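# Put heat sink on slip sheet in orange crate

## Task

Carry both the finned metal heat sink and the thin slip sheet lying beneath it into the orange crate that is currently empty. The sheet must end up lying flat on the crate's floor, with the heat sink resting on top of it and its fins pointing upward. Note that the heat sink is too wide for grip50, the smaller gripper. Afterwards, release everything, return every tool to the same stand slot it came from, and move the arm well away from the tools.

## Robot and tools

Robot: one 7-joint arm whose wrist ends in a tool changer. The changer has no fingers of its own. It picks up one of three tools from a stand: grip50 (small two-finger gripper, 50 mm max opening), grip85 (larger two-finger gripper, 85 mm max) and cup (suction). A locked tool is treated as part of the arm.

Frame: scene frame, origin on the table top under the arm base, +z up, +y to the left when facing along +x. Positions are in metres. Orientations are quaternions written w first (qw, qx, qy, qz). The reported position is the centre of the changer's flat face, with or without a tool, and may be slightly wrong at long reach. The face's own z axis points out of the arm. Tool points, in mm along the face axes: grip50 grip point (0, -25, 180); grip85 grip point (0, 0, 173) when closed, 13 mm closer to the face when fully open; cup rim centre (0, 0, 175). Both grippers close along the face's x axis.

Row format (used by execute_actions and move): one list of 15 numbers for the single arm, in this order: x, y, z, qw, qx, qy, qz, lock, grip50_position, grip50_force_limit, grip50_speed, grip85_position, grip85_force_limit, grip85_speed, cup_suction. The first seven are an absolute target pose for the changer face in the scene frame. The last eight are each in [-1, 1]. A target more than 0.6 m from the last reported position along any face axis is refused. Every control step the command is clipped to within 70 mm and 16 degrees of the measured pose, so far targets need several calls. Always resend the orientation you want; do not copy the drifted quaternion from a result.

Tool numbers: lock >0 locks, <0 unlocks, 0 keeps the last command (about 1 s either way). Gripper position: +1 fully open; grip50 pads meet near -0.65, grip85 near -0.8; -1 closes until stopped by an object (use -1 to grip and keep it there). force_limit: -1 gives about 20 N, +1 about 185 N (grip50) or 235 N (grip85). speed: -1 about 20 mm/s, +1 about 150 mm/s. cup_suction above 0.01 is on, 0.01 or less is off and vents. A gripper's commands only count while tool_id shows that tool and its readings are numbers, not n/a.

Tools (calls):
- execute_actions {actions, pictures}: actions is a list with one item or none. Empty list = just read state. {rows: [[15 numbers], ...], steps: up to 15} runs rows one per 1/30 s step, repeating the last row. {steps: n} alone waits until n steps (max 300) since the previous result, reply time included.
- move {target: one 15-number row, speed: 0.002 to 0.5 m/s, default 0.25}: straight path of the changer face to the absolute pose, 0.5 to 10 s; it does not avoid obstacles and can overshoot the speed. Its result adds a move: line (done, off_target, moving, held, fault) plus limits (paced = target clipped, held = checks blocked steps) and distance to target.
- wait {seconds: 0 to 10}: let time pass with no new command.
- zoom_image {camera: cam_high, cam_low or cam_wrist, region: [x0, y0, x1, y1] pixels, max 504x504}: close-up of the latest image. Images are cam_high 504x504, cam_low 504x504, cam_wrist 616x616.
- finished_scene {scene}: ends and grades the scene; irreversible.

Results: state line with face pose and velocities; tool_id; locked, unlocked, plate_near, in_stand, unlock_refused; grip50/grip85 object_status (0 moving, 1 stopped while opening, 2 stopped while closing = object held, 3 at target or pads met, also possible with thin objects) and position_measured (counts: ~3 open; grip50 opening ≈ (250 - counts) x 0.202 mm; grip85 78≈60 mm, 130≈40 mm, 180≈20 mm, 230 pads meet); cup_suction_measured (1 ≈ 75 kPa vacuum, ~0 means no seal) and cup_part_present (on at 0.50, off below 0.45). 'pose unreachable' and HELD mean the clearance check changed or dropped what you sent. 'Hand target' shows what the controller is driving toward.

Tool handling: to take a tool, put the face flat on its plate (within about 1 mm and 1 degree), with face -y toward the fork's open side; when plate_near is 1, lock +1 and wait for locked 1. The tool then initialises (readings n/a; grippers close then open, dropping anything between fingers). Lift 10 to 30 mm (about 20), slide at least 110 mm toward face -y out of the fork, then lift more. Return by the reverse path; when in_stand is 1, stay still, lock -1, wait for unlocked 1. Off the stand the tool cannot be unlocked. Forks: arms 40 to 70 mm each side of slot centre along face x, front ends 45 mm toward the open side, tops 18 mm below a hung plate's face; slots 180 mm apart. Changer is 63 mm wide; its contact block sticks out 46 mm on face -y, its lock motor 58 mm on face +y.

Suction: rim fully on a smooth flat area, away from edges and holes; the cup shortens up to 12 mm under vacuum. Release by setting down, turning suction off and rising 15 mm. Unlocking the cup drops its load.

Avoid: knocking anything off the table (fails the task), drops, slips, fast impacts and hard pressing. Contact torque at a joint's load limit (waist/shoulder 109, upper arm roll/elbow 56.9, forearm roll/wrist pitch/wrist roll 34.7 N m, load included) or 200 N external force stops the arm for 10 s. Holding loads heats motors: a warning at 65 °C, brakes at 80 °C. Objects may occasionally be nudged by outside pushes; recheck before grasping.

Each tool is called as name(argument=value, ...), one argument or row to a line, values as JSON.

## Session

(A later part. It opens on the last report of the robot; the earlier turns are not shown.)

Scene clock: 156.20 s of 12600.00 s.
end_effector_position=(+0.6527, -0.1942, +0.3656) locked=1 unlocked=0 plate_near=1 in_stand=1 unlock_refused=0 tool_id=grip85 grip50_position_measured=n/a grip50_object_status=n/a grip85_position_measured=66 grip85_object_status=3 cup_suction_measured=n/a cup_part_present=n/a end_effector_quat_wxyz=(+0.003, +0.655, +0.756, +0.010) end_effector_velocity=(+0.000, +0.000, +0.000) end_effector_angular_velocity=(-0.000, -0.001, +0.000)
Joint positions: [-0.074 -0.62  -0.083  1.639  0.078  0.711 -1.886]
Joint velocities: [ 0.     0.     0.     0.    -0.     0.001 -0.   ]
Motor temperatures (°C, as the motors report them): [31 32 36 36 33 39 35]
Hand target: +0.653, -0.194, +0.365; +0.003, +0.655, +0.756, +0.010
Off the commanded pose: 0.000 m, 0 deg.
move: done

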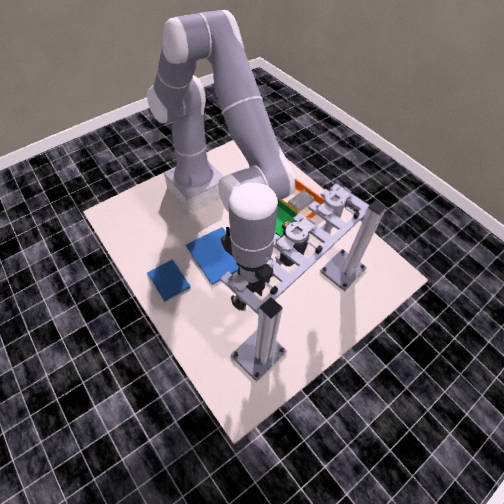

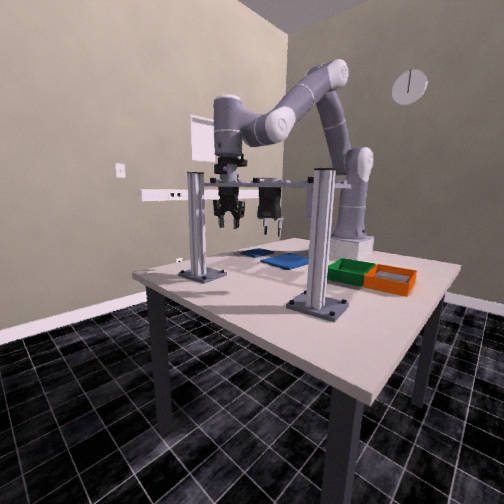

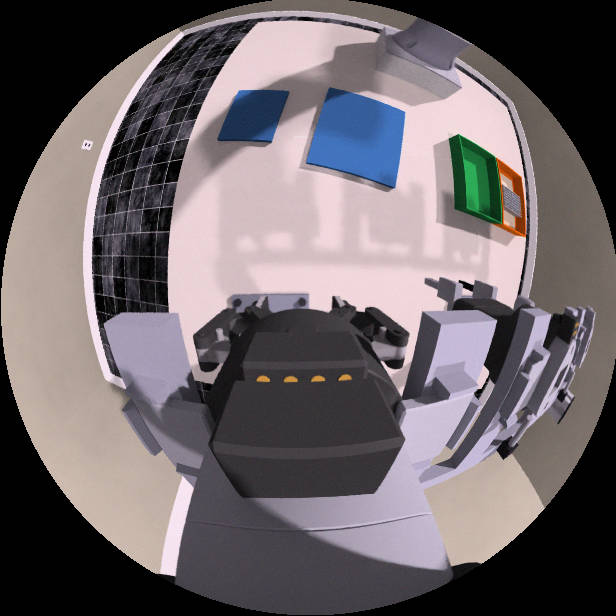

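execute_actions(
  actions=[
    {"rows":[[0.6527,-0.194,0.3656,0.003,0.6547,0.7559,0.010,-1,0,0,0,0.5,-0.3,0,0]],"steps":15},
  ],
  pictures=false,
)

execute_actions(
  actions=[
    {"rows":[[0.6527,-0.194,0.3656,0.003,0.6547,0.7559,0.010,-1,0,0,0,0.5,-0.3,0,0]],"steps":15},
  ],
  pictures=false,
)

execute_actions(
  actions=[
    {"rows":[[0.6527,-0.194,0.3656,0.003,0.6547,0.7559,0.010,-1,0,0,0,0.5,-0.3,0,0]],"steps":10},
  ],
  pictures=false,
)

move(
  target=[0.6527,-0.194,0.42,0.003,0.6547,0.7559,0.010,0,0,0,0,0,0,0,0],
  speed=0.08,
)

move(
  target=[0.40,-0.05,0.50,0.003,0.6547,0.7559,0.010,0,0,0,0,0,0,0,0],
  speed=0.2,
)

Scene clock: 157.67 s of 12600.00 s.
end_effector_position=(+0.6525, -0.1940, +0.3654) locked=0 unlocked=0 plate_near=1 in_stand=1 unlock_refused=0 tool_id=none grip50_position_measured=n/a grip50_object_status=n/a grip85_position_measured=n/a grip85_object_status=n/a cup_suction_measured=n/a cup_part_present=n/a end_effector_quat_wxyz=(+0.003, +0.655, +0.756, +0.010) end_effector_velocity=(+0.000, +0.000, +0.000) end_effector_angular_velocity=(+0.000, -0.001, -0.000)
Joint positions: [-0.074 -0.62  -0.083  1.64   0.079  0.71  -1.886]
Joint velocities: [0.    0.    0.    0.    0.    0.001 0.   ]
Motor temperatures (°C, as the motors report them): [31 32 36 36 33 39 35]
Hand target: +0.653, -0.194, +0.366; +0.003, +0.655, +0.756, +0.010
Off the commanded pose: 0.000 m, 0 deg.
Steps of this call (steps 1 to 29: nothing new was sent; steps 30 to 44: all 15 steps of this action). Readings (end_effector_position | what the end effector reports):
30: (+0.6525, -0.1941, +0.3652) | locked=1 unlocked=0 plate_near=1 in_stand=1 unlock_refused=0 tool_id=grip85 grip50_position_measured=n/a grip50_object_status=n/a grip85_position_measured=66 grip85_object_status=3 cup_suction_measured=n/a cup_part_present=n/a
31: (+0.6525, -0.1941, +0.3652) | locked=1 unlocked=0 plate_near=1 in_stand=1 unlock_refused=0 tool_id=grip85 grip50_position_measured=n/a grip50_object_status=n/a grip85_position_measured=66 grip85_object_status=3 cup_suction_measured=n/a cup_part_present=n/a
33: (+0.6525, -0.1941, +0.3652) | locked=1 unlocked=0 plate_near=1 in_stand=1 unlock_refused=0 tool_id=grip85 grip50_position_measured=n/a grip50_object_status=n/a grip85_position_measured=66 grip85_object_status=3 cup_suction_measured=n/a cup_part_present=n/a
37: (+0.6524, -0.1940, +0.3650) | locked=0 unlocked=0 plate_near=1 in_stand=1 unlock_refused=0 tool_id=none grip50_position_measured=n/a grip50_object_status=n/a grip85_position_measured=n/a grip85_object_status=n/a cup_suction_measured=n/a cup_part_present=n/a
44: the state above

Scene clock: 158.17 s of 12600.00 s.
end_effector_position=(+0.6525, -0.1940, +0.3654) locked=0 unlocked=1 plate_near=1 in_stand=1 unlock_refused=0 tool_id=none grip50_position_measured=n/a grip50_object_status=n/a grip85_position_measured=n/a grip85_object_status=n/a cup_suction_measured=n/a cup_part_present=n/a end_effector_quat_wxyz=(+0.003, +0.655, +0.756, +0.010) end_effector_velocity=(-0.000, -0.000, -0.000) end_effector_angular_velocity=(+0.000, +0.001, -0.000)
Joint positions: [-0.074 -0.62  -0.083  1.64   0.079  0.71  -1.886]
Joint velocities: [-0.     0.    -0.     0.    -0.    -0.001  0.   ]
Motor temperatures (°C, as the motors report them): [31 32 36 36 33 39 35]
Hand target: +0.653, -0.194, +0.366; +0.003, +0.655, +0.756, +0.010
Off the commanded pose: 0.000 m, 0 deg.
Steps of this call (steps 1 to 15: all 15 steps of this action). Readings (end_effector_position | what the end effector reports):
1: (+0.6525, -0.1940, +0.3654) | locked=0 unlocked=0 plate_near=1 in_stand=1 unlock_refused=0 tool_id=none grip50_position_measured=n/a grip50_object_status=n/a grip85_position_measured=n/a grip85_object_status=n/a cup_suction_measured=n/a cup_part_present=n/a
2: (+0.6525, -0.1940, +0.3654) | locked=0 unlocked=0 plate_near=1 in_stand=1 unlock_refused=0 tool_id=none grip50_position_measured=n/a grip50_object_status=n/a grip85_position_measured=n/a grip85_object_status=n/a cup_suction_measured=n/a cup_part_present=n/a
4: (+0.6525, -0.1940, +0.3654) | locked=0 unlocked=0 plate_near=1 in_stand=1 unlock_refused=0 tool_id=none grip50_position_measured=n/a grip50_object_status=n/a grip85_position_measured=n/a grip85_object_status=n/a cup_suction_measured=n/a cup_part_present=n/a
8: (+0.6525, -0.1940, +0.3654) | locked=0 unlocked=0 plate_near=1 in_stand=1 unlock_refused=0 tool_id=none grip50_position_measured=n/a grip50_object_status=n/a grip85_position_measured=n/a grip85_object_status=n/a cup_suction_measured=n/a cup_part_present=n/a
15: the state above

Scene clock: 158.50 s of 12600.00 s.
end_effector_position=(+0.6525, -0.1940, +0.3654) locked=0 unlocked=1 plate_near=1 in_stand=1 unlock_refused=0 tool_id=none grip50_position_measured=n/a grip50_object_status=n/a grip85_position_measured=n/a grip85_object_status=n/a cup_suction_measured=n/a cup_part_present=n/a end_effector_quat_wxyz=(+0.003, +0.655, +0.756, +0.010) end_effector_velocity=(+0.000, +0.000, -0.000) end_effector_angular_velocity=(-0.000, +0.000, +0.000)
Joint positions: [-0.074 -0.62  -0.083  1.64   0.079  0.71  -1.886]
Joint velocities: [ 0. -0. -0.  0. -0. -0. -0.]
Motor temperatures (°C, as the motors report them): [31 32 36 36 33 39 35]
Hand target: +0.653, -0.194, +0.366; +0.003, +0.655, +0.756, +0.010
Off the commanded pose: 0.000 m, 0 deg.
Steps of this call (steps 1 to 10: all 10 steps of this action). Readings (end_effector_position | what the end effector reports):
1: (+0.6525, -0.1940, +0.3654) | locked=0 unlocked=1 plate_near=1 in_stand=1 unlock_refused=0 tool_id=none grip50_position_measured=n/a grip50_object_status=n/a grip85_position_measured=n/a grip85_object_status=n/a cup_suction_measured=n/a cup_part_present=n/a
2: (+0.6525, -0.1940, +0.3654) | locked=0 unlocked=1 plate_near=1 in_stand=1 unlock_refused=0 tool_id=none grip50_position_measured=n/a grip50_object_status=n/a grip85_position_measured=n/a grip85_object_status=n/a cup_suction_measured=n/a cup_part_present=n/a
4: (+0.6525, -0.1940, +0.3654) | locked=0 unlocked=1 plate_near=1 in_stand=1 unlock_refused=0 tool_id=none grip50_position_measured=n/a grip50_object_status=n/a grip85_position_measured=n/a grip85_object_status=n/a cup_suction_measured=n/a cup_part_present=n/a
8: (+0.6525, -0.1940, +0.3654) | locked=0 unlocked=1 plate_near=1 in_stand=1 unlock_refused=0 tool_id=none grip50_position_measured=n/a grip50_object_status=n/a grip85_position_measured=n/a grip85_object_status=n/a cup_suction_measured=n/a cup_part_present=n/a
10: the state above

Scene clock: 159.70 s of 12600.00 s.
end_effector_position=(+0.6526, -0.1939, +0.4202) locked=0 unlocked=1 plate_near=0 in_stand=0 unlock_refused=0 tool_id=none grip50_position_measured=n/a grip50_object_status=n/a grip85_position_measured=n/a grip85_object_status=n/a cup_suction_measured=n/a cup_part_present=n/a end_effector_quat_wxyz=(+0.003, +0.654, +0.756, +0.010) end_effector_velocity=(+0.000, -0.000, -0.000) end_effector_angular_velocity=(-0.000, +0.000, +0.000)
Joint positions: [-0.074 -0.54  -0.084  1.608  0.066  0.6   -1.878]
Joint velocities: [-0. -0. -0. -0. -0. -0.  0.]
Motor temperatures (°C, as the motors report them): [31 32 36 36 33 39 35]
Hand target: +0.652, -0.194, +0.420; +0.003, +0.655, +0.756, +0.010
Off the commanded pose: 0.000 m, 0 deg.
move: done

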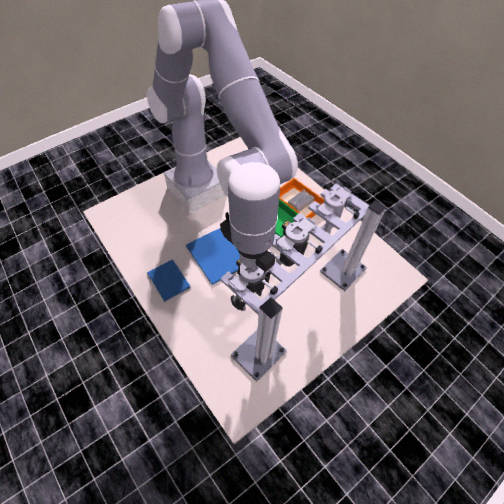

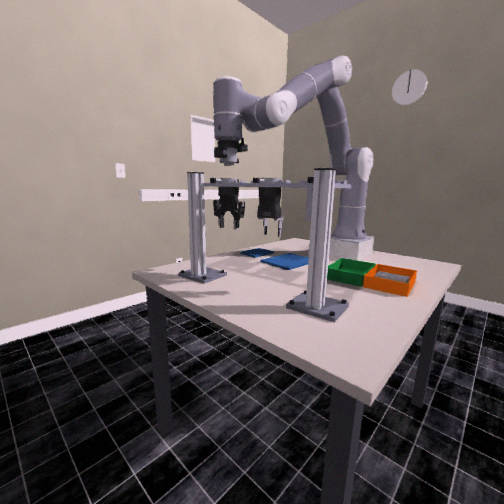

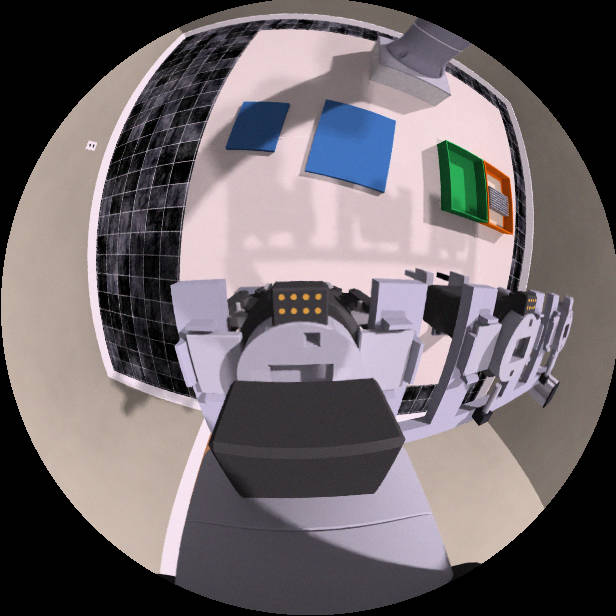

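Scene clock: 161.57 s of 12600.00 s.
end_effector_position=(+0.3991, -0.0503, +0.4992) locked=0 unlocked=1 plate_near=0 in_stand=0 unlock_refused=0 tool_id=none grip50_position_measured=n/a grip50_object_status=n/a grip85_position_measured=n/a grip85_object_status=n/a cup_suction_measured=n/a cup_part_present=n/a end_effector_quat_wxyz=(+0.003, +0.655, +0.756, +0.010) end_effector_velocity=(+0.000, -0.000, -0.000) end_effector_angular_velocity=(+0.000, +0.001, -0.000)
Joint positions: [ 0.025  0.212  0.111  2.32   0.033  0.565 -1.578]
Joint velocities: [-0.    -0.001 -0.    -0.     0.     0.001 -0.   ]
Motor temperatures (°C, as the motors report them): [31 32 36 36 33 39 35]
Hand target: +0.399, -0.050, +0.499; +0.003, +0.655, +0.756, +0.010
Off the commanded pose: 0.001 m, 0 deg.
move: done

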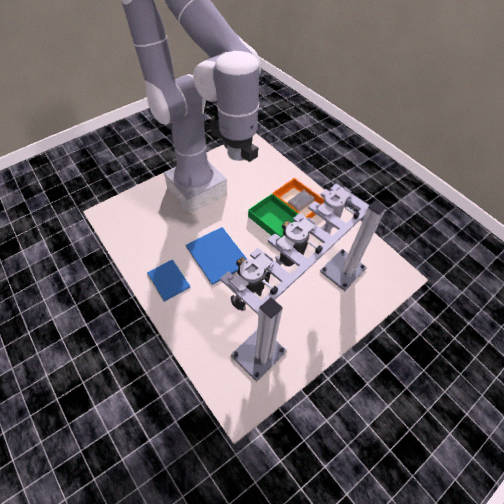

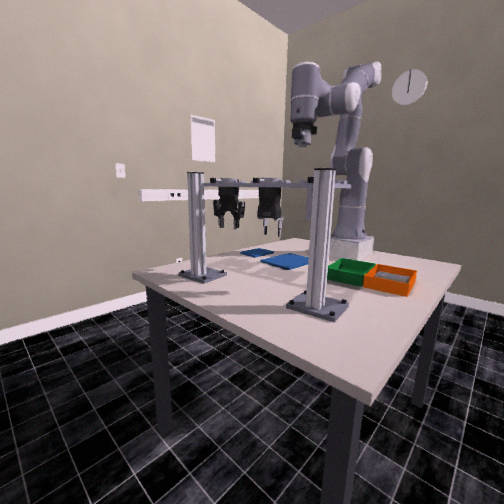

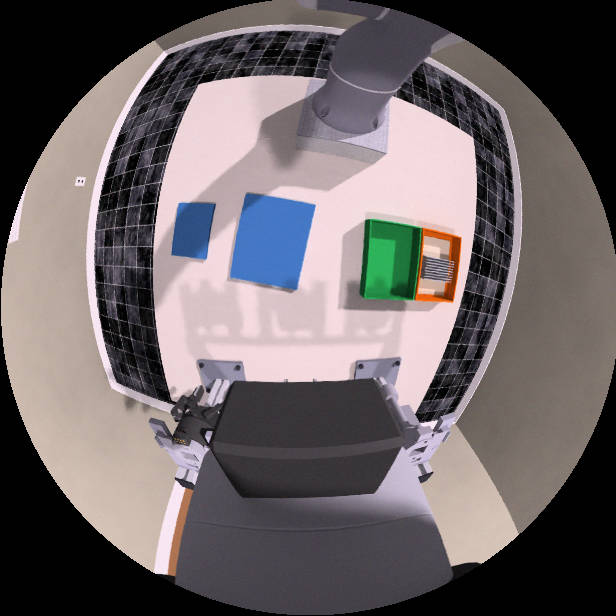

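finished_scene(
  scene=2,
)

The scene is finished: the task was done.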